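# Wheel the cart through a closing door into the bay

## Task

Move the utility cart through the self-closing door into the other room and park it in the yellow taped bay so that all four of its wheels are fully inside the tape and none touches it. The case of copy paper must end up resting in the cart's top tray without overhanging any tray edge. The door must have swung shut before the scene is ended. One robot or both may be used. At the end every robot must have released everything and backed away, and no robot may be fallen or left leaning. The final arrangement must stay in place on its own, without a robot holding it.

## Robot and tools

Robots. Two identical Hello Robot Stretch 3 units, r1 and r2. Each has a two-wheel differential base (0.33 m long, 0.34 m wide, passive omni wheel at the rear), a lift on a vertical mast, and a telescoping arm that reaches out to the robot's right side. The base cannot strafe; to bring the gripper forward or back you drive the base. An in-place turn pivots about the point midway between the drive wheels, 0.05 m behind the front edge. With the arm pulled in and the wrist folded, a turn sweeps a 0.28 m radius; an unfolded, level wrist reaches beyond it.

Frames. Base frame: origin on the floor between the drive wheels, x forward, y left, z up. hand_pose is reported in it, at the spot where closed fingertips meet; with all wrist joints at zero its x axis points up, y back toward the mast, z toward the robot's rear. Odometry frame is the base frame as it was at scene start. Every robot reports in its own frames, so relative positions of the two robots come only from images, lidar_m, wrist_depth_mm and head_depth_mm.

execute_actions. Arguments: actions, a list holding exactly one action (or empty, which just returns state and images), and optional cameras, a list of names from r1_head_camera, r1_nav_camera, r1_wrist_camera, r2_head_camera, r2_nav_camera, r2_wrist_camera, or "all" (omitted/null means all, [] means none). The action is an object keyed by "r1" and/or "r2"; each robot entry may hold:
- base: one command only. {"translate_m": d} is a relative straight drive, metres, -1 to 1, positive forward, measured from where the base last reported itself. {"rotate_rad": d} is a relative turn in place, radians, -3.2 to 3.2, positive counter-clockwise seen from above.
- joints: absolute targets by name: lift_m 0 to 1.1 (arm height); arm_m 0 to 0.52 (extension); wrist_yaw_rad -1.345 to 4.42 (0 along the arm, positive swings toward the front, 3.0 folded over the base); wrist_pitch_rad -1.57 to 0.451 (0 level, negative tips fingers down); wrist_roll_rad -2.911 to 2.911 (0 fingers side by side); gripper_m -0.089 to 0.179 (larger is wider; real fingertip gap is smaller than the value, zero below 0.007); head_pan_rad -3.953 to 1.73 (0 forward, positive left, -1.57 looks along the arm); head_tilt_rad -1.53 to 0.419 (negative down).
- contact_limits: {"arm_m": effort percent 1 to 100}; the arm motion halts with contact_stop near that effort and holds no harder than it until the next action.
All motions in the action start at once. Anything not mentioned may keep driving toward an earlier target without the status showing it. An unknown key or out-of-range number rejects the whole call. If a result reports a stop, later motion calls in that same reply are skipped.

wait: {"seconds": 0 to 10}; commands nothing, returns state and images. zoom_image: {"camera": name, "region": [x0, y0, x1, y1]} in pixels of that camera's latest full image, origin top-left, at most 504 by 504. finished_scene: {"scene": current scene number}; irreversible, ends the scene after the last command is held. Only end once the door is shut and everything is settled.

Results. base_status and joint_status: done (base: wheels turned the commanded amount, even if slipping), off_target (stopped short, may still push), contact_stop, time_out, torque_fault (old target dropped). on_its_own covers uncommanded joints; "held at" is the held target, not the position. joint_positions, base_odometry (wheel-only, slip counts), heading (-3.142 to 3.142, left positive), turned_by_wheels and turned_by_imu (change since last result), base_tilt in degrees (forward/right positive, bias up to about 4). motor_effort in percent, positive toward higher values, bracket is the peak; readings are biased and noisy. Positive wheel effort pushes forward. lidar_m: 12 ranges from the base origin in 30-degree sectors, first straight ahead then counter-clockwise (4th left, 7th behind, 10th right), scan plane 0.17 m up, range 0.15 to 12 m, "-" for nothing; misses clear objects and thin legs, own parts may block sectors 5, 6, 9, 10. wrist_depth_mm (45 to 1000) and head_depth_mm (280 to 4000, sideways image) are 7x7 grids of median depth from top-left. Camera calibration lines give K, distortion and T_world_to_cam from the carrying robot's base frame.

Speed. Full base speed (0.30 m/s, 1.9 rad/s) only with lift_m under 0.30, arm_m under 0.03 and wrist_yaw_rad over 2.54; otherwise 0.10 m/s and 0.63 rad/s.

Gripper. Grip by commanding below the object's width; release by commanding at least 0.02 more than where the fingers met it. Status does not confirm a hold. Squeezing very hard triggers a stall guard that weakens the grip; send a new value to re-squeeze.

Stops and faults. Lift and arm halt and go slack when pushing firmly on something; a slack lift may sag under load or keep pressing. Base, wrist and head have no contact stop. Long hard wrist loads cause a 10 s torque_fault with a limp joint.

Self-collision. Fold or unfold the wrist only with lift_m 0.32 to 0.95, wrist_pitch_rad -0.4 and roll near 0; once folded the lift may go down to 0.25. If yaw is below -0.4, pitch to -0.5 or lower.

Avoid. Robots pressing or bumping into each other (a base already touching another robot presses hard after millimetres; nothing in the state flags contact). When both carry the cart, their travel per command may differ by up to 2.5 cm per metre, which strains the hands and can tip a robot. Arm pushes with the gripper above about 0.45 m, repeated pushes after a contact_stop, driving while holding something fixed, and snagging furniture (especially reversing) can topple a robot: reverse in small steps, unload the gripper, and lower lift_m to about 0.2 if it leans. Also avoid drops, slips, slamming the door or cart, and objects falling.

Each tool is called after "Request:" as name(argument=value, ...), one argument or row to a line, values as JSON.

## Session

Request:
execute_actions(
  actions=[
    {"r1":{"joints":{"head_tilt_rad":-0.5,"lift_m":0.27}},"r2":{"joints":{"head_tilt_rad":-0.5,"lift_m":0.27}}},
  ],
  cameras=["r1_nav_camera","r2_nav_camera","r1_wrist_camera","r2_wrist_camera"],
)

Scene clock: 2.03 s.
r1.base_odometry: x=+0.000 y=+0.000 heading=+0.000 (m, m, rad; r1's odometry frame)
r1.turned_by_wheels: +0.000 (rad since the last result)
r1.turned_by_imu: +0.000 (rad since the last result)
r1.base_tilt: forward=+0.9 right=-2.4 (deg)
r1.lidar_m: 2.30 4.08 1.78 1.07 0.98 0.99 0.71 0.65 0.66 0.82 1.67 1.85
r1.head_depth_mm: 1788 1916 2028 2159 2073 1596 1290 / 1980 2130 2259 2393 2087 1603 1291 / 2194 2339 2570 2644 2080 1586 1300 / 2475 2687 2969 2954 2067 1587 1294 / 2840 3108 3398 2958 2074 1593 1300 / 3366 3726 - 2974 2055 1589 1298 / 3416 3712 - 2913 2080 1601 1292
r1.base_status: not commanded
r1.joint_positions: lift_m=+0.270 arm_m=+0.001 wrist_yaw_rad=+2.909 wrist_pitch_rad=-0.398 wrist_roll_rad=-0.016 gripper_m=+0.037 head_pan_rad=+0.003 head_tilt_rad=-0.493
r1.joint_status: all done
r1.motor_effort: left_wheel=+2(1) right_wheel=-1(1) lift_m=+15(15) arm_m=-1(1) wrist_yaw_rad=+0(1) wrist_pitch_rad=+8(8) wrist_roll_rad=+0(0) gripper_m=+0(0) head_pan_rad=+0(0) head_tilt_rad=-2(24) (%)
r1.hand_pose: x=+0.0311 y=+0.0748 z=+0.2875 quat_wxyz=(+0.219, +0.699, +0.060, +0.678) (m; r1's base frame)
r1.wrist_depth_mm: - 923 - - - - - / - 983 - - - - - / 760 - - - 980 950 941 / 768 - 760 757 736 711 711 / 620 - 624 601 611 578 577 / 513 507 - 498 488 484 478 / 449 - - 435 419 414 409
r2.base_odometry: x=+0.000 y=+0.000 heading=+0.000 (m, m, rad; r2's odometry frame)
r2.turned_by_wheels: +0.000 (rad since the last result)
r2.turned_by_imu: +0.000 (rad since the last result)
r2.base_tilt: forward=-0.4 right=+0.2 (deg)
r2.lidar_m: 1.25 1.21 3.19 2.38 2.32 2.22 1.65 1.59 1.66 2.31 2.44 2.55
r2.head_depth_mm: 2773 2983 3092 2818 2022 1605 1328 / 3130 3267 3583 2762 2055 1603 1329 / 3501 3799 3919 2784 2036 1601 1319 / - - - 2738 2035 1597 1322 / - - - 2523 1809 1589 1319 / 3872 - 1354 1734 1781 1593 1328 / 3685 3767 1278 1655 1589 1542 1319
r2.base_status: not commanded
r2.joint_positions: lift_m=+0.270 arm_m=-0.001 wrist_yaw_rad=+3.032 wrist_pitch_rad=-0.606 wrist_roll_rad=+0.003 gripper_m=+0.037 head_pan_rad=+0.008 head_tilt_rad=-0.494
r2.joint_status: all done
r2.motor_effort: left_wheel=+0(0) right_wheel=+0(0) lift_m=+23(23) arm_m=+0(0) wrist_yaw_rad=+0(1) wrist_pitch_rad=+5(5) wrist_roll_rad=+0(0) gripper_m=+0(0) head_pan_rad=+0(0) head_tilt_rad=-3(33) (%)
r2.hand_pose: x=+0.0003 y=+0.0516 z=+0.2430 quat_wxyz=(+0.248, +0.686, +0.174, +0.661) (m; r2's base frame)
r2.wrist_depth_mm: - - - - - - - / 776 768 798 799 813 808 839 / 626 640 650 656 657 681 669 / 537 537 552 556 551 559 567 / 474 - - - 472 483 483 / - - - - 426 420 422 / - - - - 368 376 383
pictures: r1_nav_camera (sideways: a quarter turn counterclockwise sets it upright), r1_wrist_camera, r2_nav_camera (sideways: a quarter turn counterclockwise sets it upright), r2_wrist_camera
camera_calibration (this result's frames):
r1_nav_camera: T_world_to_cam=[[0.447362, 0.0094415, 0.894303, -1.12485], [0.0280625, -0.9996, -0.00348468, 0.058068], [0.893913, 0.0266553, -0.447448, 0.53654], [0, 0, 0, 1]] pos_world=[0.0219636, 0.0543634, 1.24623]
r1_wrist_camera: T_world_to_cam=[[0.972462, -0.232873, -0.00939247, -0.00930654], [-0.135629, -0.532684, -0.835376, 0.312842], [0.189533, 0.813645, -0.549599, 0.252195], [0, 0, 0, 1]] pos_world=[0.00368143, -0.0407181, 0.399859]
r2_nav_camera: T_world_to_cam=[[0.5132, 0.0247853, 0.857911, -1.0761], [-0.00815686, -0.999397, 0.0337523, 0.00761957], [0.85823, -0.0243195, -0.512689, 0.622108], [0, 0, 0, 1]] pos_world=[0.0184051, 0.0494158, 1.24189]
r2_wrist_camera: T_world_to_cam=[[0.994045, -0.107121, 0.0200073, 0.000306904], [-0.0562479, -0.661617, -0.747729, 0.264558], [0.0933346, 0.742151, -0.663702, 0.288094], [0, 0, 0, 1]] pos_world=[-0.0123134, -0.0387405, 0.38902]
Images, in order (width x height): r1_nav_camera 672x504, r1_wrist_camera 644x364, r2_nav_camera 672x504, r2_wrist_camera 644x364.

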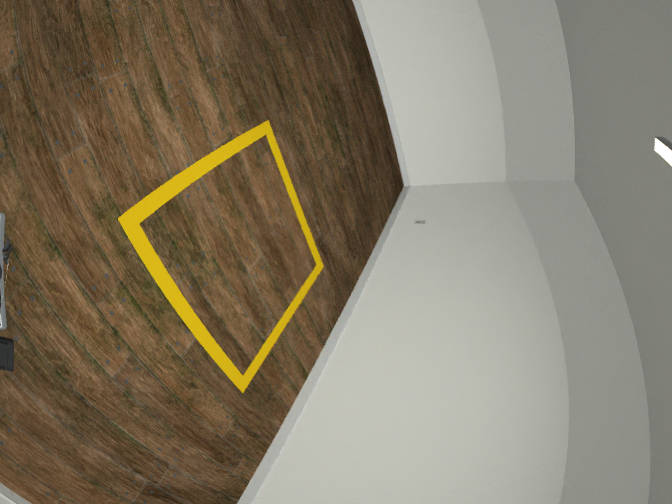

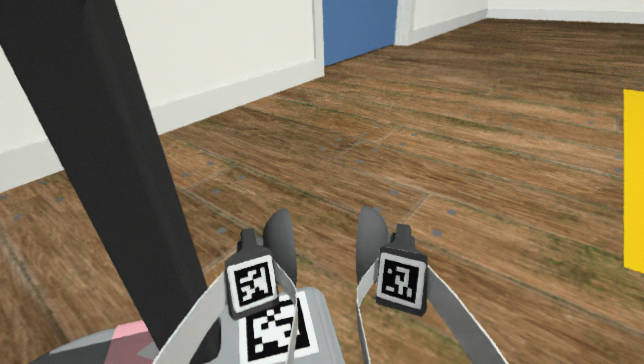

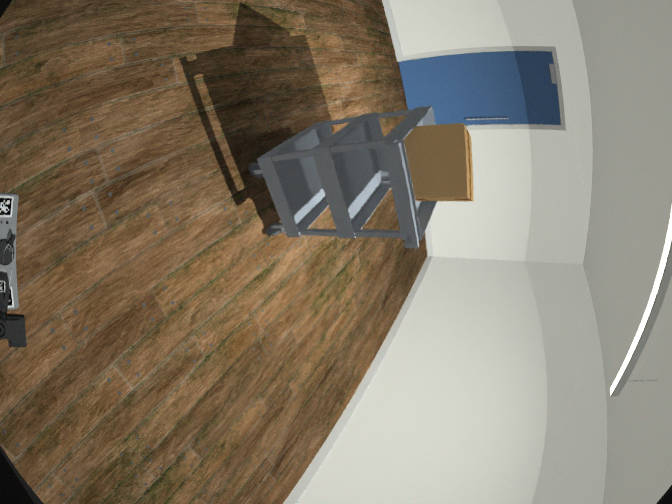

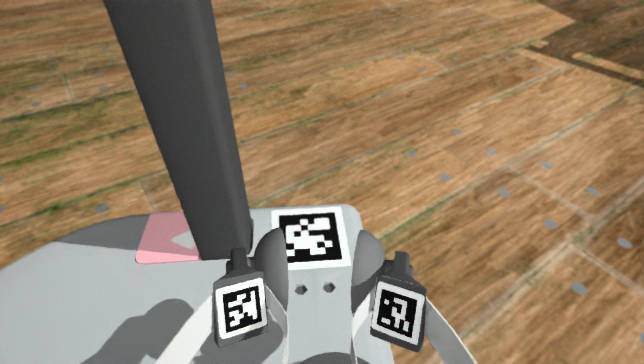

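Request:
execute_actions(
  actions=[
    {"r1":{"base":{"rotate_rad":0.68},"joints":{"head_pan_rad":0.6,"wrist_yaw_rad":3.1}},"r2":{"base":{"rotate_rad":0.4}}},
  ],
  cameras=["r2_head_camera"],
)

Request:
execute_actions(
  actions=[
    {"r1":{"base":{"translate_m":1.0},"joints":{"head_pan_rad":0.9,"head_tilt_rad":-0.7}}},
  ],
  cameras=["r1_head_camera"],
)

Scene clock: 5.97 s.
r1.base_odometry: x=+0.000 y=+0.000 heading=+0.680 (m, m, rad; r1's odometry frame)
r1.turned_by_wheels: +0.680 (rad since the last result)
r1.turned_by_imu: +0.671 (rad since the last result)
r1.base_tilt: forward=+0.9 right=-2.5 (deg)
r1.lidar_m: 3.67 1.38 1.02 0.98 0.92 0.68 0.65 0.68 0.94 1.83 1.91 2.63
r1.head_depth_mm: 2525 2908 3526 2988 2079 1606 1290 / 2037 2254 2564 2771 2091 1595 1292 / 1800 1993 2218 2476 2062 1598 1285 / 1559 1697 1841 2018 2052 1583 1286 / 1244 1352 1449 1566 1720 1589 1288 / 1115 1184 1273 1355 1462 1511 1286 / 1004 1062 1129 1198 1279 1373 1294
r1.base_status: done
r1.joint_positions: lift_m=+0.270 arm_m=+0.001 wrist_yaw_rad=+3.098 wrist_pitch_rad=-0.398 wrist_roll_rad=-0.016 gripper_m=+0.037 head_pan_rad=+0.593 head_tilt_rad=-0.494
r1.joint_status: all done
r1.motor_effort: left_wheel=-1(7) right_wheel=+2(8) lift_m=+15(16) arm_m=-1(1) wrist_yaw_rad=+1(2) wrist_pitch_rad=+8(8) wrist_roll_rad=+0(0) gripper_m=-1(1) head_pan_rad=+5(50) head_tilt_rad=-2(2) (%)
r1.hand_pose: x=-0.0113 y=+0.0808 z=+0.2875 quat_wxyz=(+0.154, +0.690, +0.126, +0.696) (m; r1's base frame)
r1.wrist_depth_mm: 797 887 900 926 918 923 951 / 795 959 981 - - - - / 774 - - - 975 967 940 / 733 775 - 744 739 720 714 / 623 610 - 600 605 580 573 / 509 508 - 513 - 486 480 / 444 - - - 420 414 409
r2.base_odometry: x=+0.000 y=+0.000 heading=+0.400 (m, m, rad; r2's odometry frame)
r2.turned_by_wheels: +0.400 (rad since the last result)
r2.turned_by_imu: +0.405 (rad since the last result)
r2.base_tilt: forward=-0.4 right=+0.2 (deg)
r2.lidar_m: 1.21 3.63 2.47 2.30 2.33 1.71 1.59 1.62 2.05 2.44 2.48 1.33
r2.head_depth_mm: 3865 - - 2741 2037 1600 1330 / 3842 - 1512 1666 1809 1604 1319 / 3769 3913 1327 1747 1800 1594 1314 / 3718 3865 1374 1583 1683 1589 1323 / 3623 3949 3712 2490 2009 1606 1320 / 3592 3880 - 2707 2023 1599 1310 / 3569 3847 - 2723 2022 1585 1325
r2.base_status: done
r2.joint_positions: lift_m=+0.270 arm_m=-0.001 wrist_yaw_rad=+3.032 wrist_pitch_rad=-0.606 wrist_roll_rad=+0.003 gripper_m=+0.037 head_pan_rad=+0.008 head_tilt_rad=-0.494
r2.joint_status: not commanded
r2.motor_effort: left_wheel=-4(13) right_wheel=+3(10) lift_m=+23(23) arm_m=+0(0) wrist_yaw_rad=+0(0) wrist_pitch_rad=+5(5) wrist_roll_rad=+0(0) gripper_m=+0(0) head_pan_rad=+0(0) head_tilt_rad=-3(4) (%)
r2.hand_pose: x=+0.0003 y=+0.0515 z=+0.2430 quat_wxyz=(+0.248, +0.686, +0.174, +0.661) (m; r2's base frame)
r2.wrist_depth_mm: - - - - - - - / 773 773 812 791 808 820 824 / 633 637 647 649 649 668 669 / 530 540 557 550 557 554 574 / 476 - - - 475 477 488 / - - - - 425 422 425 / - - - - 366 376 378
pictures: r2_head_camera (sideways: a quarter turn clockwise sets it upright)
camera_calibration (this result's frames):
r2_head_camera: T_world_to_cam=[[-0.496019, -0.0122986, -0.868224, 1.15113], [0.0207452, 0.999446, -0.0260092, 0.0343835], [0.868064, -0.0309126, -0.495489, 0.601973], [0, 0, 0, 1]] pos_world=[0.0477202, -0.00159855, 1.29861]
Images, in order (width x height): r2_head_camera 896x504.

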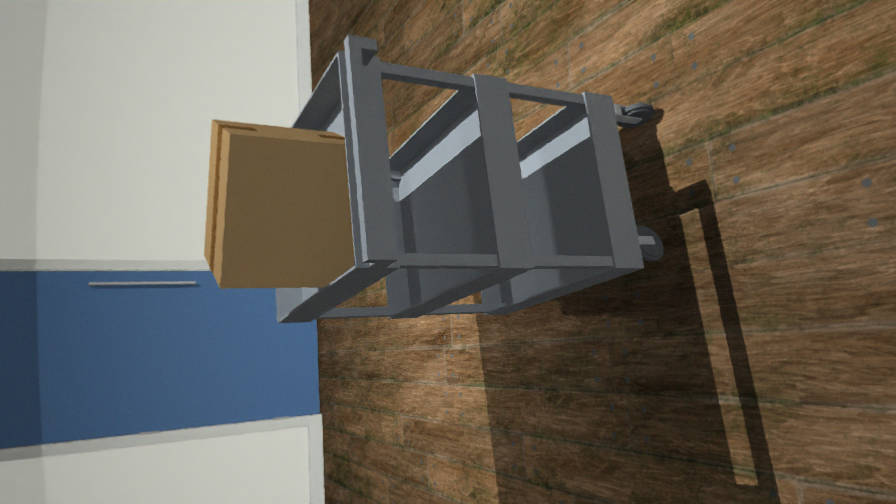

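Scene clock: 10.90 s.
r1.base_odometry: x=+0.778 y=+0.629 heading=+0.680 (m, m, rad; r1's odometry frame)
r1.turned_by_wheels: +0.000 (rad since the last result)
r1.turned_by_imu: +0.004 (rad since the last result)
r1.base_tilt: forward=+0.8 right=-2.5 (deg)
r1.lidar_m: 3.10 1.47 0.99 0.97 1.01 1.40 1.64 1.72 1.90 1.85 1.91 2.65
r1.head_depth_mm: 1327 1531 1839 2048 1670 1361 1164 / 1255 1402 1600 1900 1671 1371 1167 / 1196 1336 1550 1825 1673 1373 1161 / 1102 1227 1403 1621 1674 1357 1158 / 1022 1136 1276 1449 1602 1381 1167 / 948 1050 1166 1322 1501 1368 1168 / 890 976 1082 1154 1252 1336 1162
r1.base_status: done
r1.joint_positions: lift_m=+0.270 arm_m=+0.001 wrist_yaw_rad=+3.098 wrist_pitch_rad=-0.398 wrist_roll_rad=-0.016 gripper_m=+0.037 head_pan_rad=+0.893 head_tilt_rad=-0.692
r1.joint_status: all done
r1.motor_effort: left_wheel=-1(5) right_wheel=+3(7) lift_m=+15(16) arm_m=+0(0) wrist_yaw_rad=+1(2) wrist_pitch_rad=+8(8) wrist_roll_rad=+1(0) gripper_m=-1(1) head_pan_rad=+5(36) head_tilt_rad=-3(17) (%)
r1.hand_pose: x=-0.0114 y=+0.0808 z=+0.2875 quat_wxyz=(+0.154, +0.690, +0.126, +0.696) (m; r1's base frame)
r1.wrist_depth_mm: 880 881 899 907 954 - - / 947 956 966 988 - - - / - - - - 972 975 937 / 793 769 - 740 735 730 706 / 624 616 - 597 611 583 571 / 515 510 - 514 - 488 479 / 446 - - - 420 418 412
r2.base_odometry: x=+0.000 y=+0.000 heading=+0.400 (m, m, rad; r2's odometry frame)
r2.turned_by_wheels: +0.000 (rad since the last result)
r2.turned_by_imu: +0.000 (rad since the last result)
r2.base_tilt: forward=-0.4 right=+0.1 (deg)
r2.lidar_m: 1.21 3.66 2.47 2.30 2.34 1.71 1.59 1.62 2.06 2.44 2.48 1.33
r2.head_depth_mm: 3862 - - 2792 2040 1602 1332 / 3873 - 1521 1665 1812 1595 1312 / 3786 3938 1328 1758 1790 1597 1327 / 3697 3877 1373 1580 1691 1601 1315 / 3725 3981 3763 2487 2003 1583 1318 / 3604 3951 - 2767 1992 1594 1316 / 3556 3908 - 2747 1992 1592 1321
r2.base_status: not commanded
r2.joint_positions: lift_m=+0.270 arm_m=-0.001 wrist_yaw_rad=+3.032 wrist_pitch_rad=-0.606 wrist_roll_rad=+0.003 gripper_m=+0.037 head_pan_rad=+0.008 head_tilt_rad=-0.494
r2.joint_status: not commanded
r2.motor_effort: left_wheel=-4(4) right_wheel=+3(3) lift_m=+23(24) arm_m=-1(0) wrist_yaw_rad=+1(1) wrist_pitch_rad=+5(5) wrist_roll_rad=+0(0) gripper_m=-1(1) head_pan_rad=+0(0) head_tilt_rad=-3(3) (%)
r2.hand_pose: x=+0.0003 y=+0.0515 z=+0.2430 quat_wxyz=(+0.248, +0.686, +0.174, +0.661) (m; r2's base frame)
r2.wrist_depth_mm: - - - - - - - / 763 780 784 813 812 832 847 / 631 630 641 656 656 669 674 / 535 534 541 549 552 566 563 / 473 - - - 480 477 488 / - - - - 424 426 423 / - - - - 363 380 376
pictures: r1_head_camera (sideways: a quarter turn clockwise sets it upright)
camera_calibration (this result's frames):
r1_head_camera: T_world_to_cam=[[-0.368372, -0.469796, -0.802243, 1.06207], [-0.783733, 0.621086, -0.00383754, 0.0154187], [0.500065, 0.627331, -0.596985, 0.72765], [0, 0, 0, 1]] pos_world=[0.0394469, 0.0329005, 1.28649]
Images, in order (width x height): r1_head_camera 896x504.

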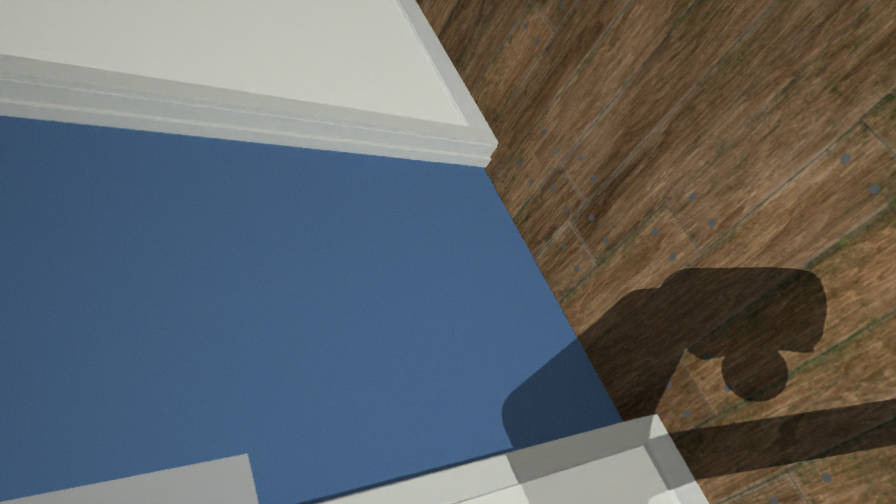

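Request:
execute_actions(
  actions=[
    {"r1":{"base":{"rotate_rad":1.04},"joints":{"head_pan_rad":0,"head_tilt_rad":-1.1}},"r2":{"base":{"rotate_rad":-0.29},"joints":{"head_tilt_rad":-0.9}}},
  ],
  cameras=[],
)

Request:
execute_actions(
  actions=[
    {"r1":{"base":{"translate_m":1.0}},"r2":{"base":{"translate_m":0.99}}},
  ],
  cameras=[],
)

Request:
execute_actions(
  actions=[
    {"r1":{"base":{"rotate_rad":0.2},"joints":{"lift_m":0.33}},"r2":{"base":{"rotate_rad":0.47},"joints":{"lift_m":0.4,"wrist_pitch_rad":-0.4,"wrist_yaw_rad":3.08}}},
  ],
  cameras=["r2_nav_camera"],
)

Request:
execute_actions(
  actions=[
    {"r1":{"base":{"translate_m":0.3}},"r2":{"base":{"translate_m":0.3}}},
  ],
  cameras=["r1_nav_camera","r2_nav_camera"],
)

Scene clock: 17.13 s.
r1.base_odometry: x=+0.778 y=+0.629 heading=+1.720 (m, m, rad; r1's odometry frame)
r1.turned_by_wheels: +1.040 (rad since the last result)
r1.turned_by_imu: +1.027 (rad since the last result)
r1.base_tilt: forward=+0.9 right=-2.5 (deg)
r1.lidar_m: 0.99 0.97 1.01 1.38 1.66 1.70 1.91 1.84 1.91 2.62 3.10 1.50
r1.head_depth_mm: 1355 1622 1682 1461 1309 1182 1068 / 1277 1601 1666 1468 1301 1179 1098 / 1205 1464 1685 1474 1304 1179 1105 / 1114 1343 1609 1464 1309 1174 1109 / 1049 1249 1542 1473 1315 1177 1104 / 973 1113 1314 1465 1313 1194 1083 / 861 1010 1211 1423 1310 1176 1072
r1.base_status: done
r1.joint_positions: lift_m=+0.270 arm_m=+0.001 wrist_yaw_rad=+3.098 wrist_pitch_rad=-0.398 wrist_roll_rad=-0.016 gripper_m=+0.037 head_pan_rad=+0.007 head_tilt_rad=-1.087
r1.joint_status: all done
r1.motor_effort: left_wheel=-1(7) right_wheel=+3(9) lift_m=+16(16) arm_m=-1(1) wrist_yaw_rad=+1(1) wrist_pitch_rad=+8(8) wrist_roll_rad=+0(0) gripper_m=+0(1) head_pan_rad=-4(60) head_tilt_rad=-5(24) (%)
r1.hand_pose: x=-0.0114 y=+0.0808 z=+0.2875 quat_wxyz=(+0.154, +0.690, +0.126, +0.696) (m; r1's base frame)
r1.wrist_depth_mm: - - - - - 912 752 / - - - - - 953 780 / - - - - 974 919 805 / 785 774 - 743 735 723 709 / 624 621 - 592 611 586 570 / 514 512 - 513 - 487 477 / 444 - - - 421 418 412
r2.base_odometry: x=+0.000 y=+0.000 heading=+0.110 (m, m, rad; r2's odometry frame)
r2.turned_by_wheels: -0.290 (rad since the last result)
r2.turned_by_imu: -0.294 (rad since the last result)
r2.base_tilt: forward=-0.4 right=+0.1 (deg)
r2.lidar_m: 1.21 1.21 2.92 2.33 2.31 2.02 1.62 1.59 1.73 2.47 2.45 2.65
r2.head_depth_mm: 3153 2478 2002 1684 1445 1276 1132 / 3178 2467 1976 1680 1435 1267 1133 / 3201 2430 1988 1659 1443 1260 1134 / 1315 2237 1867 1666 1432 1264 1128 / 1289 1559 1814 1656 1428 1254 1122 / 1147 1523 1714 1645 1432 1249 1116 / 1111 1517 1842 1648 1422 1249 1118
r2.base_status: done
r2.joint_positions: lift_m=+0.270 arm_m=-0.001 wrist_yaw_rad=+3.032 wrist_pitch_rad=-0.607 wrist_roll_rad=+0.003 gripper_m=+0.037 head_pan_rad=+0.008 head_tilt_rad=-0.889
r2.joint_status: all done
r2.motor_effort: left_wheel=+4(14) right_wheel=-3(9) lift_m=+23(23) arm_m=+0(0) wrist_yaw_rad=-1(1) wrist_pitch_rad=+5(5) wrist_roll_rad=+0(0) gripper_m=+0(1) head_pan_rad=+0(0) head_tilt_rad=-7(30) (%)
r2.hand_pose: x=+0.0003 y=+0.0515 z=+0.2430 quat_wxyz=(+0.249, +0.686, +0.174, +0.661) (m; r2's base frame)
r2.wrist_depth_mm: - - - - - - - / 773 780 797 808 810 818 823 / 638 648 631 656 655 672 676 / 539 542 556 550 549 557 567 / 474 - - - 477 479 488 / - - - - 420 424 425 / - - - - 363 377 377
pictures: none
No camera images: the call's "cameras" was empty. Leave "cameras" out to get every camera's image.

Scene clock: 22.07 s.
r1.base_odometry: x=+0.630 y=+1.618 heading=+1.719 (m, m, rad; r1's odometry frame)
r1.turned_by_wheels: +0.000 (rad since the last result)
r1.turned_by_imu: +0.004 (rad since the last result)
r1.base_tilt: forward=+0.9 right=-2.4 (deg)
r1.lidar_m: 0.20 0.19 0.20 0.25 0.44 2.22 2.79 2.70 2.81 2.71 0.70 0.28
r1.head_depth_mm: - 297 375 595 1253 1176 1071 / - - 331 490 936 1180 1096 / - - 309 417 703 1164 1111 / - - 295 363 560 1131 1105 / - - - 321 468 861 1103 / - - - 306 400 661 1047 / - - - 287 350 534 763
r1.base_status: done
r1.joint_positions: lift_m=+0.270 arm_m=+0.001 wrist_yaw_rad=+3.098 wrist_pitch_rad=-0.398 wrist_roll_rad=-0.016 gripper_m=+0.037 head_pan_rad=+0.007 head_tilt_rad=-1.087
r1.joint_status: not commanded
r1.motor_effort: left_wheel=-2(6) right_wheel=+3(9) lift_m=+16(15) arm_m=+0(1) wrist_yaw_rad=+2(2) wrist_pitch_rad=+8(8) wrist_roll_rad=+0(0) gripper_m=-2(1) head_pan_rad=-5(4) head_tilt_rad=-5(5) (%)
r1.hand_pose: x=-0.0114 y=+0.0808 z=+0.2875 quat_wxyz=(+0.154, +0.690, +0.126, +0.696) (m; r1's base frame)
r1.wrist_depth_mm: - - 334 270 270 210 171 / - - 370 292 287 220 179 / - - - 320 307 232 186 / 791 776 - 353 330 243 194 / 624 614 - 387 330 258 203 / 513 508 - 424 - 273 213 / 444 - - - 396 279 223
r2.base_odometry: x=+0.984 y=+0.109 heading=+0.110 (m, m, rad; r2's odometry frame)
r2.turned_by_wheels: +0.000 (rad since the last result)
r2.turned_by_imu: +0.005 (rad since the last result)
r2.base_tilt: forward=-0.4 right=+0.1 (deg)
r2.lidar_m: 0.32 0.31 0.32 2.71 2.69 2.91 2.53 2.51 2.61 2.09 2.06 2.24
r2.head_depth_mm: 2708 2469 1993 1682 1450 1266 1136 / 3048 2460 1985 1672 1442 1276 1133 / 3199 2441 1972 566 1416 1270 1134 / 3153 2438 1972 605 778 1131 1122 / 3029 2416 712 627 533 1054 1124 / 2927 554 567 584 490 816 1084 / 498 399 417 502 492 767 1011
r2.base_status: done
r2.joint_positions: lift_m=+0.270 arm_m=-0.001 wrist_yaw_rad=+3.032 wrist_pitch_rad=-0.607 wrist_roll_rad=+0.003 gripper_m=+0.037 head_pan_rad=+0.008 head_tilt_rad=-0.890
r2.joint_status: not commanded
r2.motor_effort: left_wheel=+3(16) right_wheel=-3(7) lift_m=+24(23) arm_m=+0(0) wrist_yaw_rad=+1(0) wrist_pitch_rad=+5(5) wrist_roll_rad=+0(0) gripper_m=+1(0) head_pan_rad=+0(0) head_tilt_rad=-6(6) (%)
r2.hand_pose: x=+0.0003 y=+0.0515 z=+0.2430 quat_wxyz=(+0.249, +0.686, +0.174, +0.661) (m; r2's base frame)
r2.wrist_depth_mm: - - - - - 445 583 / 765 793 785 785 819 385 514 / 628 633 660 663 639 361 315 / 534 536 557 549 557 437 310 / 475 - - - 476 475 461 / - - - - 426 423 427 / - - - - 365 376 376
pictures: none
No camera images: the call's "cameras" was empty. Leave "cameras" out to get every camera's image.

Scene clock: 24.07 s.
r1.base_odometry: x=+0.630 y=+1.618 heading=+1.919 (m, m, rad; r1's odometry frame)
r1.turned_by_wheels: +0.200 (rad since the last result)
r1.turned_by_imu: +0.197 (rad since the last result)
r1.base_tilt: forward=+0.9 right=-2.5 (deg)
r1.lidar_m: 0.19 0.19 0.22 0.25 1.90 2.40 2.71 2.71 3.03 2.62 0.44 0.23
r1.head_depth_mm: - - 308 417 772 1178 1071 / - - 297 381 656 1161 1103 / - - - 350 568 1150 1109 / - - - 329 502 1122 1112 / - - - 314 449 890 1110 / - - - 303 407 734 1058 / - - - 293 373 629 862
r1.base_status: done
r1.joint_positions: lift_m=+0.330 arm_m=+0.001 wrist_yaw_rad=+3.098 wrist_pitch_rad=-0.398 wrist_roll_rad=-0.016 gripper_m=+0.037 head_pan_rad=+0.007 head_tilt_rad=-1.087
r1.joint_status: all done
r1.motor_effort: left_wheel=-2(7) right_wheel=+3(8) lift_m=+26(27) arm_m=-1(1) wrist_yaw_rad=+1(1) wrist_pitch_rad=+8(8) wrist_roll_rad=+0(0) gripper_m=-2(0) head_pan_rad=-5(4) head_tilt_rad=-5(5) (%)
r1.hand_pose: x=-0.0114 y=+0.0807 z=+0.3468 quat_wxyz=(+0.154, +0.690, +0.126, +0.696) (m; r1's base frame)
r1.wrist_depth_mm: - - 630 352 268 237 183 / - - 711 384 294 246 190 / - - - 425 317 256 197 / 902 874 - 476 347 268 201 / 714 701 - 521 373 280 209 / 595 582 - 528 408 292 216 / 502 499 - - 455 291 224
r2.base_odometry: x=+0.984 y=+0.109 heading=+0.580 (m, m, rad; r2's odometry frame)
r2.turned_by_wheels: +0.470 (rad since the last result)
r2.turned_by_imu: +0.476 (rad since the last result)
r2.base_tilt: forward=-0.4 right=+0.1 (deg)
r2.lidar_m: 0.31 0.32 2.73 2.68 2.86 2.55 2.51 2.66 2.10 2.06 2.19 0.32
r2.head_depth_mm: 2910 2390 722 618 514 1273 1132 / 2882 442 650 635 508 943 1133 / 514 397 436 572 520 1071 1121 / 510 407 456 564 509 1033 1124 / 506 420 492 598 492 835 1119 / 502 438 535 612 497 830 1120 / 497 470 584 618 492 1212 1114
r2.base_status: done
r2.joint_positions: lift_m=+0.400 arm_m=-0.001 wrist_yaw_rad=+3.079 wrist_pitch_rad=-0.420 wrist_roll_rad=+0.003 gripper_m=+0.037 head_pan_rad=+0.008 head_tilt_rad=-0.890
r2.joint_status: all done
r2.motor_effort: left_wheel=-3(13) right_wheel=+3(9) lift_m=+29(30) arm_m=+0(0) wrist_yaw_rad=+2(3) wrist_pitch_rad=+7(10) wrist_roll_rad=+0(0) gripper_m=+0(1) head_pan_rad=+0(0) head_tilt_rad=-6(6) (%)
r2.hand_pose: x=-0.0071 y=+0.0796 z=+0.4121 quat_wxyz=(+0.170, +0.697, +0.126, +0.686) (m; r2's base frame)
r2.wrist_depth_mm: - - - - - - - / - - - - - - - / - - - - - - - / 912 928 941 948 954 - - / 743 744 - 761 797 803 798 / 646 654 - 665 677 675 668 / 553 556 - 564 559 575 386
pictures: r2_nav_camera (sideways: a quarter turn counterclockwise sets it upright)
camera_calibration (this result's frames):
r2_nav_camera: T_world_to_cam=[[0.804524, 0.0272097, 0.593297, -0.733], [0.00615104, -0.999278, 0.0374879, 0.0026875], [0.593889, -0.0265105, -0.80411, 1.00278], [0, 0, 0, 1]] pos_world=[-0.00583771, 0.0492144, 1.24113]
Images, in order (width x height): r2_nav_camera 672x504.

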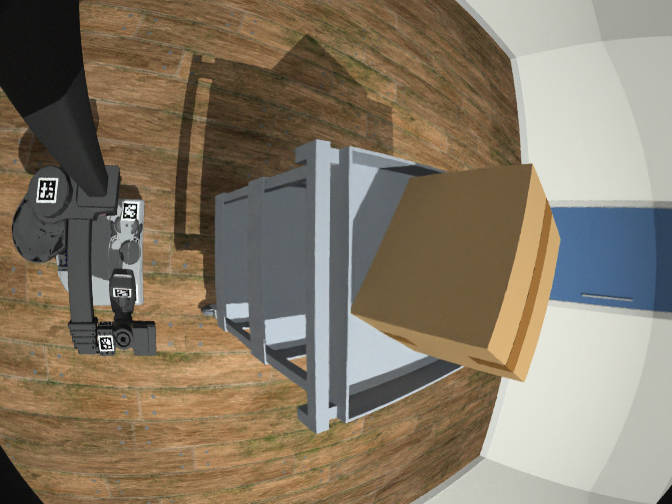

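Scene clock: 28.17 s.
r1.base_odometry: x=+0.527 y=+1.899 heading=+1.921 (m, m, rad; r1's odometry frame)
r1.turned_by_wheels: +0.001 (rad since the last result)
r1.turned_by_imu: +0.013 (rad since the last result)
r1.base_tilt: forward=+0.8 right=-2.5 (deg)
r1.lidar_m: - - 0.15 0.19 0.32 0.36 2.98 2.98 3.00 0.31 0.15 -
r1.head_depth_mm: - - - - - - 1074 / - - - - - - 880 / - - - - - - 884 / - - - - - - 826 / - - - - - - 673 / - - - - - - 1053 / - - - - - - 1045
r1.base_status: translate_m off_target (by the wheels' count: +0.2998 of +0.3000)
r1.joint_positions: lift_m=+0.330 arm_m=+0.001 wrist_yaw_rad=+3.099 wrist_pitch_rad=-0.400 wrist_roll_rad=-0.016 gripper_m=+0.037 head_pan_rad=+0.005 head_tilt_rad=-1.091
r1.joint_status: not commanded
r1.on_its_own: left_wheel is at rest, and its effort (+43) is outside its rest range (-18 to +18)
r1.motor_effort: left_wheel=+43(79) right_wheel=-1(9) lift_m=+24(26) arm_m=+0(1) wrist_yaw_rad=+1(1) wrist_pitch_rad=+9(9) wrist_roll_rad=+0(0) gripper_m=+0(1) head_pan_rad=-3(5) head_tilt_rad=-4(5) (%)
r1.hand_pose: x=-0.0116 y=+0.0806 z=+0.3466 quat_wxyz=(+0.154, +0.690, +0.127, +0.696) (m; r1's base frame)
r1.wrist_depth_mm: 255 269 - - 194 115 81 / 277 288 - - 202 117 82 / 303 312 - - 210 120 83 / 820 339 - 846 218 122 85 / 705 369 - 676 201 125 86 / 585 414 - 561 201 128 87 / 499 485 - - 243 123 89
r2.base_odometry: x=+1.235 y=+0.273 heading=+0.581 (m, m, rad; r2's odometry frame)
r2.turned_by_wheels: +0.001 (rad since the last result)
r2.turned_by_imu: +0.003 (rad since the last result)
r2.base_tilt: forward=-0.4 right=+0.2 (deg)
r2.lidar_m: - - 0.15 0.19 2.83 2.85 2.81 2.75 2.13 0.21 0.15 -
r2.head_depth_mm: 2735 2458 324 289 - 475 432 / 2731 2444 322 287 - - 425 / 2638 2438 321 286 - 302 410 / 2594 392 319 286 - 331 421 / 2662 390 317 287 - 385 426 / 2739 387 316 - 318 452 424 / 2760 385 314 - 353 472 423
r2.base_status: translate_m off_target (by the wheels' count: +0.2999 of +0.3000)
r2.joint_positions: lift_m=+0.400 arm_m=-0.001 wrist_yaw_rad=+3.082 wrist_pitch_rad=-0.420 wrist_roll_rad=+0.003 gripper_m=+0.037 head_pan_rad=+0.008 head_tilt_rad=-0.893
r2.joint_status: not commanded
r2.on_its_own: left_wheel is at rest, and its effort (+40) is outside its rest range (-18 to +18)
r2.motor_effort: left_wheel=+40(62) right_wheel=+4(13) lift_m=+28(28) arm_m=+0(0) wrist_yaw_rad=-2(3) wrist_pitch_rad=+7(7) wrist_roll_rad=+0(0) gripper_m=+0(1) head_pan_rad=-1(0) head_tilt_rad=-4(6) (%)
r2.hand_pose: x=-0.0079 y=+0.0797 z=+0.4122 quat_wxyz=(+0.168, +0.696, +0.127, +0.686) (m; r2's base frame)
r2.wrist_depth_mm: - - - - 202 114 79 / - - - - 203 114 79 / - - - - 234 114 79 / 941 926 943 948 290 115 79 / 744 765 - 790 730 115 80 / 635 650 - 674 673 643 80 / 556 554 - 570 388 397 80
pictures: r1_nav_camera (sideways: a quarter turn counterclockwise sets it upright), r2_nav_camera (sideways: a quarter turn counterclockwise sets it upright)
camera_calibration (this result's frames):
r1_nav_camera: T_world_to_cam=[[0.872828, 0.0123524, 0.487872, -0.59776], [0.0235477, -0.999581, -0.0168198, 0.0754482], [0.48746, 0.026169, -0.872753, 1.09219], [0, 0, 0, 1]] pos_world=[-0.0124347, 0.0542188, 1.24611]
r2_nav_camera: T_world_to_cam=[[0.806152, 0.0272356, 0.591082, -0.730124], [0.00626944, -0.999277, 0.0374937, 0.00267939], [0.591676, -0.0265198, -0.80574, 1.00491], [0, 0, 0, 1]] pos_world=[-0.0060055, 0.0492128, 1.24116]
Images, in order (width x height): r1_nav_camera 672x504, r2_nav_camera 672x504.

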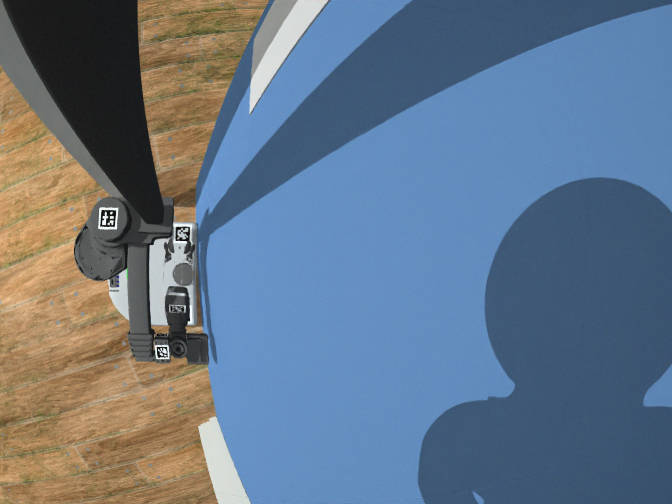

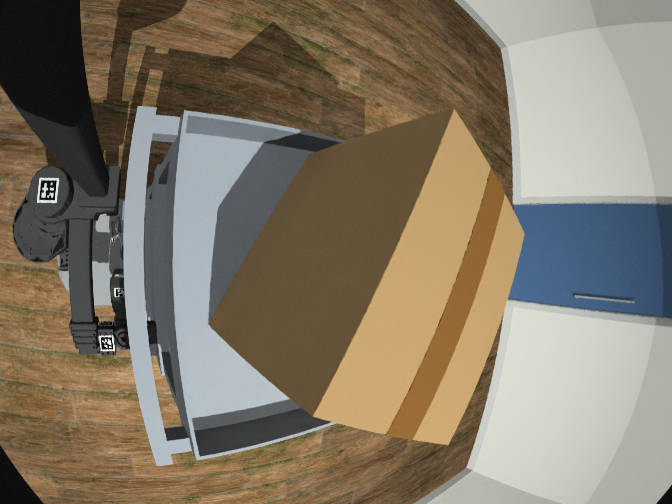

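Request:
execute_actions(
  actions=[
    {"r1":{"base":{"rotate_rad":-0.22}},"r2":{"base":{"rotate_rad":-0.05}}},
  ],
  cameras=[],
)

Request:
execute_actions(
  actions=[
    {"r1":{"base":{"translate_m":0.2}},"r2":{"base":{"translate_m":0.2}}},
  ],
  cameras=[],
)

Request:
execute_actions(
  actions=[
    {"r1":{"base":{"rotate_rad":-0.3}}},
  ],
  cameras=[],
)

Request:
execute_actions(
  actions=[
    {"r1":{"base":{"translate_m":0.2}},"r2":{"base":{"translate_m":0.2}}},
  ],
  cameras=[],
)

Request:
execute_actions(
  actions=[
    {"r1":{"base":{"rotate_rad":-0.32}}},
  ],
  cameras=[],
)

Request:
execute_actions(
  actions=[
    {"r1":{"base":{"translate_m":0.2}},"r2":{"base":{"translate_m":0.2}}},
  ],
  cameras=["r1_nav_camera","r2_nav_camera"],
)

Scene clock: 33.63 s.
r1.base_odometry: x=+0.527 y=+1.899 heading=+1.702 (m, m, rad; r1's odometry frame)
r1.turned_by_wheels: -0.218 (rad since the last result)
r1.turned_by_imu: -0.210 (rad since the last result)
r1.base_tilt: forward=+0.8 right=-2.4 (deg)
r1.lidar_m: - - 0.15 0.18 0.32 0.32 3.09 2.98 3.10 0.62 0.17 0.15
r1.head_depth_mm: - - - - - 797 1073 / - - - - - 572 1115 / - - - - - 489 1109 / - - - - - 432 1099 / - - - - - 384 932 / - - - - - 348 1049 / - - - - - - 1029
r1.base_status: rotate_rad off_target (by the wheels' count: -0.2184 of -0.2200)
r1.joint_positions: lift_m=+0.330 arm_m=+0.001 wrist_yaw_rad=+3.099 wrist_pitch_rad=-0.400 wrist_roll_rad=-0.016 gripper_m=+0.037 head_pan_rad=+0.005 head_tilt_rad=-1.091
r1.joint_status: not commanded
r1.on_its_own: left_wheel is at rest, and its effort (+48) is outside its rest range (-18 to +18)
r1.motor_effort: left_wheel=+48(59) right_wheel=-5(8) lift_m=+24(24) arm_m=-1(1) wrist_yaw_rad=+1(1) wrist_pitch_rad=+9(9) wrist_roll_rad=+0(0) gripper_m=-1(1) head_pan_rad=-3(3) head_tilt_rad=-4(4) (%)
r1.hand_pose: x=-0.0116 y=+0.0806 z=+0.3466 quat_wxyz=(+0.154, +0.690, +0.127, +0.696) (m; r1's base frame)
r1.wrist_depth_mm: 247 - - - 192 131 99 / 260 - - - 203 135 101 / 271 - - - 214 140 104 / 282 340 - 786 226 145 107 / 302 352 - 649 217 151 110 / 329 373 - 534 226 157 113 / 379 393 - - 266 154 116
r2.base_odometry: x=+1.235 y=+0.273 heading=+0.532 (m, m, rad; r2's odometry frame)
r2.turned_by_wheels: -0.049 (rad since the last result)
r2.turned_by_imu: -0.050 (rad since the last result)
r2.base_tilt: forward=-0.5 right=+0.1 (deg)
r2.lidar_m: - - 0.15 0.18 2.78 2.89 2.80 2.88 2.15 2.09 0.15 -
r2.head_depth_mm: 2772 2489 324 292 538 483 431 / 2775 2442 322 288 - 469 429 / 2765 2427 321 286 - 313 416 / 2585 393 319 286 - 335 427 / 2641 391 318 287 289 387 426 / 2730 388 316 - 316 451 425 / 2729 385 315 - 338 466 423
r2.base_status: rotate_rad off_target (by the wheels' count: -0.0491 of -0.0500)
r2.joint_positions: lift_m=+0.400 arm_m=-0.001 wrist_yaw_rad=+3.082 wrist_pitch_rad=-0.420 wrist_roll_rad=+0.003 gripper_m=+0.037 head_pan_rad=+0.008 head_tilt_rad=-0.893
r2.joint_status: not commanded
r2.on_its_own: left_wheel is at rest, and its effort (+48) is outside its rest range (-18 to +18)
r2.motor_effort: left_wheel=+48(65) right_wheel=-3(5) lift_m=+28(28) arm_m=+0(0) wrist_yaw_rad=-3(3) wrist_pitch_rad=+7(7) wrist_roll_rad=-1(0) gripper_m=+0(0) head_pan_rad=-1(0) head_tilt_rad=-4(4) (%)
r2.hand_pose: x=-0.0078 y=+0.0797 z=+0.4122 quat_wxyz=(+0.168, +0.696, +0.127, +0.686) (m; r2's base frame)
r2.wrist_depth_mm: - - - - 200 118 84 / - - - - 203 120 85 / - - - - 240 120 85 / 913 933 954 971 284 121 86 / 755 765 - 771 749 734 87 / 642 645 - 653 683 663 87 / 561 565 - 567 389 406 91
pictures: none
No camera images: the call's "cameras" was empty. Leave "cameras" out to get every camera's image.

Scene clock: 36.60 s.
r1.base_odometry: x=+0.501 y=+2.097 heading=+1.703 (m, m, rad; r1's odometry frame)
r1.turned_by_wheels: +0.001 (rad since the last result)
r1.turned_by_imu: -0.059 (rad since the last result)
r1.base_tilt: forward=+0.8 right=-2.5 (deg)
r1.lidar_m: - - 0.15 0.19 1.07 0.46 3.12 3.12 3.21 0.22 0.15 -
r1.head_depth_mm: - - - - - 773 1072 / - - - - - - - / - - - - - 754 - / - - - - - 713 - / - - - - - 668 - / - - - - - 638 1099 / - - - - - 609 1081
r1.base_status: translate_m off_target (by the wheels' count: +0.1998 of +0.2000)
r1.joint_positions: lift_m=+0.330 arm_m=+0.001 wrist_yaw_rad=+3.099 wrist_pitch_rad=-0.400 wrist_roll_rad=-0.016 gripper_m=+0.037 head_pan_rad=+0.007 head_tilt_rad=-1.136
r1.joint_status: not commanded
r1.on_its_own: left_wheel is at rest, and its effort (+32) is outside its rest range (-18 to +18)
r1.motor_effort: left_wheel=+32(58) right_wheel=+5(16) lift_m=+24(24) arm_m=-1(1) wrist_yaw_rad=+1(1) wrist_pitch_rad=+9(9) wrist_roll_rad=+0(0) gripper_m=+0(0) head_pan_rad=-4(5) head_tilt_rad=+14(14) (%)
r1.hand_pose: x=-0.0116 y=+0.0806 z=+0.3466 quat_wxyz=(+0.154, +0.690, +0.127, +0.696) (m; r1's base frame)
r1.wrist_depth_mm: - - - - 197 110 76 / - - - - 203 112 77 / - - - - 209 114 78 / 817 884 - 855 216 116 79 / 653 705 - 684 196 117 80 / 546 586 - 563 194 119 80 / 467 500 - - 237 113 81
r2.base_odometry: x=+1.407 y=+0.375 heading=+0.532 (m, m, rad; r2's odometry frame)
r2.turned_by_wheels: +0.000 (rad since the last result)
r2.turned_by_imu: +0.001 (rad since the last result)
r2.base_tilt: forward=-0.4 right=+0.1 (deg)
r2.lidar_m: - - 0.15 0.19 2.78 3.09 2.98 2.88 2.15 0.21 0.15 -
r2.head_depth_mm: 2587 2454 325 294 538 484 431 / 2569 2450 323 288 - 475 429 / 2610 2404 321 286 - - 416 / 2269 2370 319 285 - 316 416 / 2284 390 317 284 - 352 425 / 2421 388 316 - 301 435 424 / 2612 385 315 - 333 465 424
r2.base_status: translate_m off_target (by the wheels' count: +0.1999 of +0.2000)
r2.joint_positions: lift_m=+0.400 arm_m=-0.001 wrist_yaw_rad=+3.084 wrist_pitch_rad=-0.420 wrist_roll_rad=+0.003 gripper_m=+0.037 head_pan_rad=+0.008 head_tilt_rad=-0.893
r2.joint_status: not commanded
r2.on_its_own: left_wheel is at rest, and its effort (+26) is outside its rest range (-18 to +18)
r2.motor_effort: left_wheel=+26(74) right_wheel=+12(15) lift_m=+28(28) arm_m=+0(0) wrist_yaw_rad=-4(4) wrist_pitch_rad=+7(7) wrist_roll_rad=+0(0) gripper_m=+0(0) head_pan_rad=+0(1) head_tilt_rad=-4(4) (%)
r2.hand_pose: x=-0.0083 y=+0.0797 z=+0.4122 quat_wxyz=(+0.168, +0.696, +0.127, +0.686) (m; r2's base frame)
r2.wrist_depth_mm: - - - - 206 114 80 / - - - - 206 115 80 / - - - - 252 115 80 / 933 944 - 947 294 115 80 / 748 769 - 799 765 116 80 / 639 650 - 654 678 403 80 / 552 558 - 566 396 422 81
pictures: none
No camera images: the call's "cameras" was empty. Leave "cameras" out to get every camera's image.

Scene clock: 38.07 s.
r1.base_odometry: x=+0.501 y=+2.097 heading=+1.405 (m, m, rad; r1's odometry frame)
r1.turned_by_wheels: -0.298 (rad since the last result)
r1.turned_by_imu: -0.288 (rad since the last result)
r1.base_tilt: forward=+0.8 right=-2.4 (deg)
r1.lidar_m: - - 0.15 0.18 2.33 0.47 0.46 3.17 3.14 2.97 0.17 0.15
r1.head_depth_mm: - - - - 316 1072 1070 / - - - - - 674 1114 / - - - - - 520 - / - - - - - 458 - / - - - - - 408 - / - - - - - 362 1058 / - - - - - 336 1035
r1.base_status: rotate_rad off_target (by the wheels' count: -0.2984 of -0.3000)
r1.joint_positions: lift_m=+0.330 arm_m=+0.001 wrist_yaw_rad=+3.099 wrist_pitch_rad=-0.400 wrist_roll_rad=-0.016 gripper_m=+0.037 head_pan_rad=+0.007 head_tilt_rad=-1.100
r1.joint_status: not commanded
r1.on_its_own: left_wheel is at rest, and its effort (+45) is outside its rest range (-18 to +18)
r1.motor_effort: left_wheel=+45(56) right_wheel=-4(9) lift_m=+25(24) arm_m=+0(1) wrist_yaw_rad=+1(1) wrist_pitch_rad=+9(9) wrist_roll_rad=+1(0) gripper_m=-1(1) head_pan_rad=-5(5) head_tilt_rad=+0(15) (%)
r1.hand_pose: x=-0.0116 y=+0.0806 z=+0.3466 quat_wxyz=(+0.154, +0.690, +0.127, +0.696) (m; r1's base frame)
r1.wrist_depth_mm: - - - 356 193 131 100 / - - - 396 203 136 102 / - - - 437 214 141 105 / 905 875 - 487 226 147 108 / 704 703 - 627 218 152 111 / 587 581 - 539 227 158 114 / 504 499 - - 267 156 118
r2.base_odometry: x=+1.407 y=+0.375 heading=+0.532 (m, m, rad; r2's odometry frame)
r2.turned_by_wheels: +0.000 (rad since the last result)
r2.turned_by_imu: +0.000 (rad since the last result)
r2.base_tilt: forward=-0.4 right=+0.2 (deg)
r2.lidar_m: - - 0.15 0.19 2.78 3.08 2.99 2.88 2.16 0.21 0.15 -
r2.head_depth_mm: 2616 2478 324 294 537 484 430 / 2585 2458 323 288 - 475 429 / 2569 2470 321 286 - - 416 / 2789 2341 319 285 - 317 415 / 2229 390 317 285 - 352 426 / 2408 387 316 - 301 436 425 / 2571 385 315 - 332 465 424
r2.base_status: not commanded
r2.joint_positions: lift_m=+0.400 arm_m=-0.001 wrist_yaw_rad=+3.084 wrist_pitch_rad=-0.420 wrist_roll_rad=+0.003 gripper_m=+0.037 head_pan_rad=+0.008 head_tilt_rad=-0.893
r2.joint_status: not commanded
r2.on_its_own: left_wheel is at rest, and its effort (+26) is outside its rest range (-18 to +18)
r2.motor_effort: left_wheel=+26(26) right_wheel=+12(12) lift_m=+28(28) arm_m=+0(0) wrist_yaw_rad=-3(4) wrist_pitch_rad=+7(7) wrist_roll_rad=+0(0) gripper_m=+0(0) head_pan_rad=+0(1) head_tilt_rad=-4(4) (%)
r2.hand_pose: x=-0.0083 y=+0.0797 z=+0.4122 quat_wxyz=(+0.168, +0.696, +0.127, +0.686) (m; r2's base frame)
r2.wrist_depth_mm: - - - - 205 114 80 / - - - - 205 115 80 / - - - - 254 115 80 / 946 935 - 954 293 116 80 / 751 774 - 793 769 116 80 / 643 647 - 650 682 398 80 / 554 564 - 569 390 416 80
pictures: none
No camera images: the call's "cameras" was empty. Leave "cameras" out to get every camera's image.

Scene clock: 41.00 s.
r1.base_odometry: x=+0.533 y=+2.294 heading=+1.405 (m, m, rad; r1's odometry frame)
r1.turned_by_wheels: +0.001 (rad since the last result)
r1.turned_by_imu: -0.071 (rad since the last result)
r1.base_tilt: forward=+0.8 right=-2.5 (deg)
r1.lidar_m: - - 0.15 0.19 2.50 0.93 0.64 3.29 3.25 0.23 0.15 -
r1.head_depth_mm: - - - - - 776 1072 / - - - - - - - / - - - - - 761 - / - - - - - 754 - / - - - - - 371 - / - - - - - 699 1096 / - - - - - 672 1078
r1.base_status: translate_m off_target (by the wheels' count: +0.1998 of +0.2000)
r1.joint_positions: lift_m=+0.330 arm_m=+0.001 wrist_yaw_rad=+3.099 wrist_pitch_rad=-0.400 wrist_roll_rad=-0.016 gripper_m=+0.037 head_pan_rad=+0.007 head_tilt_rad=-1.137
r1.joint_status: not commanded
r1.on_its_own: left_wheel is at rest, and its effort (+28) is outside its rest range (-18 to +18)
r1.motor_effort: left_wheel=+28(58) right_wheel=+6(12) lift_m=+25(24) arm_m=-1(1) wrist_yaw_rad=+0(0) wrist_pitch_rad=+9(9) wrist_roll_rad=+0(0) gripper_m=+0(1) head_pan_rad=-5(5) head_tilt_rad=+15(14) (%)
r1.hand_pose: x=-0.0116 y=+0.0806 z=+0.3466 quat_wxyz=(+0.154, +0.690, +0.127, +0.696) (m; r1's base frame)
r1.wrist_depth_mm: - - - - 197 110 76 / - - - - 204 111 77 / - - - - 210 114 78 / 899 885 - 861 215 115 79 / 707 704 - 692 196 117 79 / 585 582 - 568 194 119 80 / 495 500 - - 236 113 81
r2.base_odometry: x=+1.579 y=+0.476 heading=+0.532 (m, m, rad; r2's odometry frame)
r2.turned_by_wheels: +0.000 (rad since the last result)
r2.turned_by_imu: +0.001 (rad since the last result)
r2.base_tilt: forward=-0.5 right=+0.2 (deg)
r2.lidar_m: - - 0.15 0.19 2.77 3.27 3.17 2.89 2.16 0.21 0.15 -
r2.head_depth_mm: 2391 2449 325 294 537 484 432 / 2398 2446 323 287 - 473 430 / 2400 2450 321 286 - - 417 / 3154 2413 319 286 - 317 415 / 1830 390 317 284 - 353 426 / 1972 387 316 - 301 435 425 / 2360 386 315 - 332 465 423
r2.base_status: translate_m off_target (by the wheels' count: +0.1999 of +0.2000)
r2.joint_positions: lift_m=+0.400 arm_m=-0.001 wrist_yaw_rad=+3.085 wrist_pitch_rad=-0.420 wrist_roll_rad=+0.003 gripper_m=+0.037 head_pan_rad=+0.008 head_tilt_rad=-0.893
r2.joint_status: not commanded
r2.on_its_own: left_wheel is at rest, and its effort (+24) is outside its rest range (-18 to +18)
r2.motor_effort: left_wheel=+24(52) right_wheel=+15(21) lift_m=+28(28) arm_m=+0(0) wrist_yaw_rad=-6(6) wrist_pitch_rad=+7(7) wrist_roll_rad=+0(0) gripper_m=+0(1) head_pan_rad=+0(0) head_tilt_rad=-4(4) (%)
r2.hand_pose: x=-0.0085 y=+0.0798 z=+0.4122 quat_wxyz=(+0.167, +0.696, +0.128, +0.686) (m; r2's base frame)
r2.wrist_depth_mm: - - - - 206 115 80 / - - - - 206 115 80 / - - - - 254 115 80 / 926 944 - 972 879 116 80 / 758 769 - 795 761 116 80 / 631 651 - 649 687 402 80 / 566 566 - 566 395 419 81
pictures: none
No camera images: the call's "cameras" was empty. Leave "cameras" out to get every camera's image.

Scene clock: 42.47 s.
r1.base_odometry: x=+0.533 y=+2.294 heading=+1.087 (m, m, rad; r1's odometry frame)
r1.turned_by_wheels: -0.319 (rad since the last result)
r1.turned_by_imu: -0.309 (rad since the last result)
r1.base_tilt: forward=+0.9 right=-2.4 (deg)
r1.lidar_m: - - 0.15 0.18 2.78 2.47 0.64 0.65 3.25 3.27 0.18 0.15
r1.head_depth_mm: - - - - 325 1134 1066 / - - - - - 712 1113 / - - - - - 528 - / - - - - - 459 - / - - - - - 408 - / - - - - - 366 1054 / - - - - - 334 1030
r1.base_status: rotate_rad off_target (by the wheels' count: -0.3186 of -0.3200)
r1.joint_positions: lift_m=+0.330 arm_m=+0.001 wrist_yaw_rad=+3.099 wrist_pitch_rad=-0.400 wrist_roll_rad=-0.016 gripper_m=+0.037 head_pan_rad=+0.007 head_tilt_rad=-1.100
r1.joint_status: not commanded
r1.on_its_own: left_wheel is at rest, and its effort (+40) is outside its rest range (-18 to +18)
r1.motor_effort: left_wheel=+40(51) right_wheel=-4(9) lift_m=+24(24) arm_m=+0(0) wrist_yaw_rad=+1(1) wrist_pitch_rad=+9(9) wrist_roll_rad=+0(1) gripper_m=+0(0) head_pan_rad=-4(4) head_tilt_rad=-1(15) (%)
r1.hand_pose: x=-0.0116 y=+0.0806 z=+0.3466 quat_wxyz=(+0.154, +0.690, +0.127, +0.696) (m; r1's base frame)
r1.wrist_depth_mm: - - - 354 192 132 100 / - - - 386 203 137 103 / - - - 432 214 142 106 / 902 875 - 484 226 148 109 / 710 705 - 542 219 154 112 / 589 585 - 530 229 160 116 / 504 496 - - 269 158 119
r2.base_odometry: x=+1.579 y=+0.476 heading=+0.532 (m, m, rad; r2's odometry frame)
r2.turned_by_wheels: +0.000 (rad since the last result)
r2.turned_by_imu: +0.000 (rad since the last result)
r2.base_tilt: forward=-0.4 right=+0.2 (deg)
r2.lidar_m: - - 0.15 0.19 2.77 3.29 3.19 2.88 2.16 0.21 0.15 -
r2.head_depth_mm: 2391 2476 324 294 538 483 430 / 2415 2473 323 287 - 474 429 / 2386 2443 322 287 - - 417 / 3099 2398 319 286 - 316 415 / 2736 392 318 284 - 352 426 / 1880 388 316 - 301 436 425 / 2332 386 315 - 332 465 424
r2.base_status: not commanded
r2.joint_positions: lift_m=+0.400 arm_m=-0.001 wrist_yaw_rad=+3.085 wrist_pitch_rad=-0.420 wrist_roll_rad=+0.003 gripper_m=+0.037 head_pan_rad=+0.008 head_tilt_rad=-0.893
r2.joint_status: not commanded
r2.on_its_own: left_wheel is at rest, and its effort (+24) is outside its rest range (-18 to +18)
r2.motor_effort: left_wheel=+24(24) right_wheel=+15(14) lift_m=+28(28) arm_m=+0(0) wrist_yaw_rad=-5(4) wrist_pitch_rad=+7(7) wrist_roll_rad=-1(0) gripper_m=+0(1) head_pan_rad=+0(0) head_tilt_rad=-4(4) (%)
r2.hand_pose: x=-0.0085 y=+0.0798 z=+0.4122 quat_wxyz=(+0.167, +0.696, +0.128, +0.686) (m; r2's base frame)
r2.wrist_depth_mm: - - - - 206 115 80 / - - - - 207 115 80 / - - - - 254 115 80 / 931 920 - 963 885 116 80 / 738 766 - 781 768 117 80 / 646 646 - 668 673 398 80 / 551 555 - 568 392 415 80
pictures: none
No camera images: the call's "cameras" was empty. Leave "cameras" out to get every camera's image.

Scene clock: 45.40 s.
r1.base_odometry: x=+0.626 y=+2.471 heading=+1.087 (m, m, rad; r1's odometry frame)
r1.turned_by_wheels: +0.001 (rad since the last result)
r1.turned_by_imu: -0.094 (rad since the last result)
r1.base_tilt: forward=+0.7 right=-2.5 (deg)
r1.lidar_m: - - 0.15 0.19 1.51 2.64 0.82 0.82 3.31 0.22 0.15 -
r1.head_depth_mm: - - - - - 780 1069 / - - - - - - - / - - - - - 769 - / - - - - - 764 - / - - - - - 384 - / - - - - - 751 1099 / - - - - - 727 1077
r1.base_status: translate_m off_target (by the wheels' count: +0.1999 of +0.2000)
r1.joint_positions: lift_m=+0.330 arm_m=+0.001 wrist_yaw_rad=+3.099 wrist_pitch_rad=-0.400 wrist_roll_rad=-0.016 gripper_m=+0.037 head_pan_rad=+0.008 head_tilt_rad=-1.138
r1.joint_status: not commanded
r1.on_its_own: left_wheel is at rest, and its effort (+22) is outside its rest range (-18 to +18)
r1.motor_effort: left_wheel=+22(53) right_wheel=+6(15) lift_m=+24(24) arm_m=-1(1) wrist_yaw_rad=+1(0) wrist_pitch_rad=+9(9) wrist_roll_rad=+0(0) gripper_m=+0(0) head_pan_rad=-5(5) head_tilt_rad=+15(15) (%)
r1.hand_pose: x=-0.0116 y=+0.0806 z=+0.3466 quat_wxyz=(+0.154, +0.690, +0.127, +0.696) (m; r1's base frame)
r1.wrist_depth_mm: - - - - 197 109 76 / - - - - 203 112 77 / - - - - 210 114 78 / 902 881 - 824 216 116 79 / 716 695 - 669 196 118 79 / 587 584 - 566 194 119 81 / 495 498 - - 236 114 81
r2.base_odometry: x=+1.751 y=+0.577 heading=+0.532 (m, m, rad; r2's odometry frame)
r2.turned_by_wheels: +0.000 (rad since the last result)
r2.turned_by_imu: +0.001 (rad since the last result)
r2.base_tilt: forward=-0.4 right=+0.2 (deg)
r2.lidar_m: - - 0.15 0.19 2.77 3.49 3.38 2.90 2.17 0.21 0.15 -
r2.head_depth_mm: 2183 2414 325 294 537 483 431 / 2204 2393 323 288 - 474 430 / 2246 2415 321 286 - - 416 / 3119 2409 319 286 - 316 415 / 3104 390 318 284 - 353 426 / 2731 388 316 - 301 436 424 / 1720 386 315 - 333 465 423
r2.base_status: translate_m off_target (by the wheels' count: +0.1999 of +0.2000)
r2.joint_positions: lift_m=+0.400 arm_m=-0.001 wrist_yaw_rad=+3.085 wrist_pitch_rad=-0.420 wrist_roll_rad=+0.003 gripper_m=+0.037 head_pan_rad=+0.008 head_tilt_rad=-0.893
r2.joint_status: not commanded
r2.on_its_own: left_wheel is at rest, and its effort (+23) is outside its rest range (-18 to +18)
r2.motor_effort: left_wheel=+23(47) right_wheel=+16(24) lift_m=+28(28) arm_m=+0(1) wrist_yaw_rad=-5(5) wrist_pitch_rad=+7(7) wrist_roll_rad=+0(0) gripper_m=+1(1) head_pan_rad=+0(0) head_tilt_rad=-4(4) (%)
r2.hand_pose: x=-0.0085 y=+0.0797 z=+0.4122 quat_wxyz=(+0.167, +0.696, +0.128, +0.686) (m; r2's base frame)
r2.wrist_depth_mm: - - - - 206 115 80 / - - - - 207 115 80 / - - - - 256 115 80 / 930 948 - 952 891 116 80 / 753 766 - 800 769 116 80 / 638 637 - 664 681 404 81 / 555 554 - 569 388 415 81
pictures: r1_nav_camera (sideways: a quarter turn counterclockwise sets it upright), r2_nav_camera (sideways: a quarter turn counterclockwise sets it upright)
camera_calibration (this result's frames):
r1_nav_camera: T_world_to_cam=[[0.895077, 0.0151011, 0.445655, -0.542905], [0.0256685, -0.999514, -0.0176852, 0.0765609], [0.445172, 0.0272689, -0.89503, 1.1214], [0, 0, 0, 1]] pos_world=[-0.015237, 0.0541429, 1.24699]
r2_nav_camera: T_world_to_cam=[[0.806152, 0.0272355, 0.591082, -0.730124], [0.00626929, -0.999277, 0.0374937, 0.00267939], [0.591676, -0.0265199, -0.80574, 1.00491], [0, 0, 0, 1]] pos_world=[-0.00600549, 0.0492128, 1.24116]
Images, in order (width x height): r1_nav_camera 672x504, r2_nav_camera 672x504.

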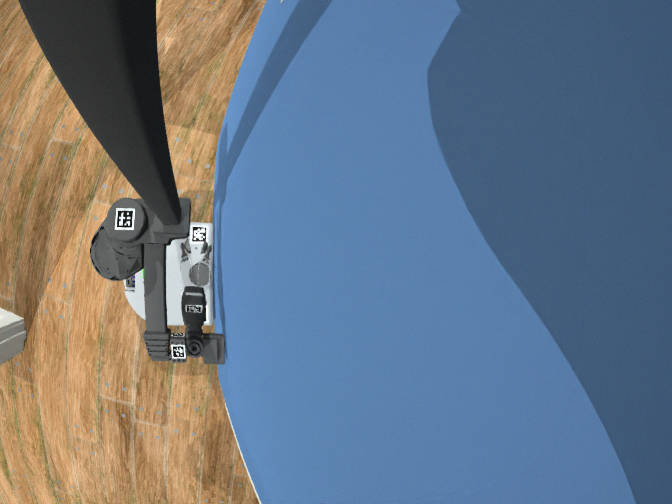

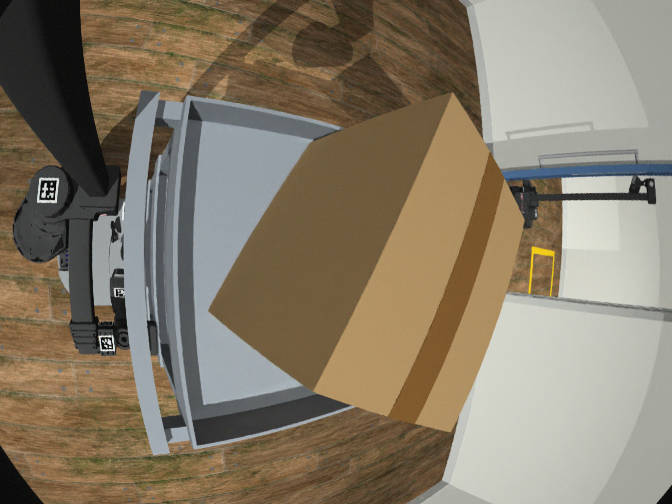

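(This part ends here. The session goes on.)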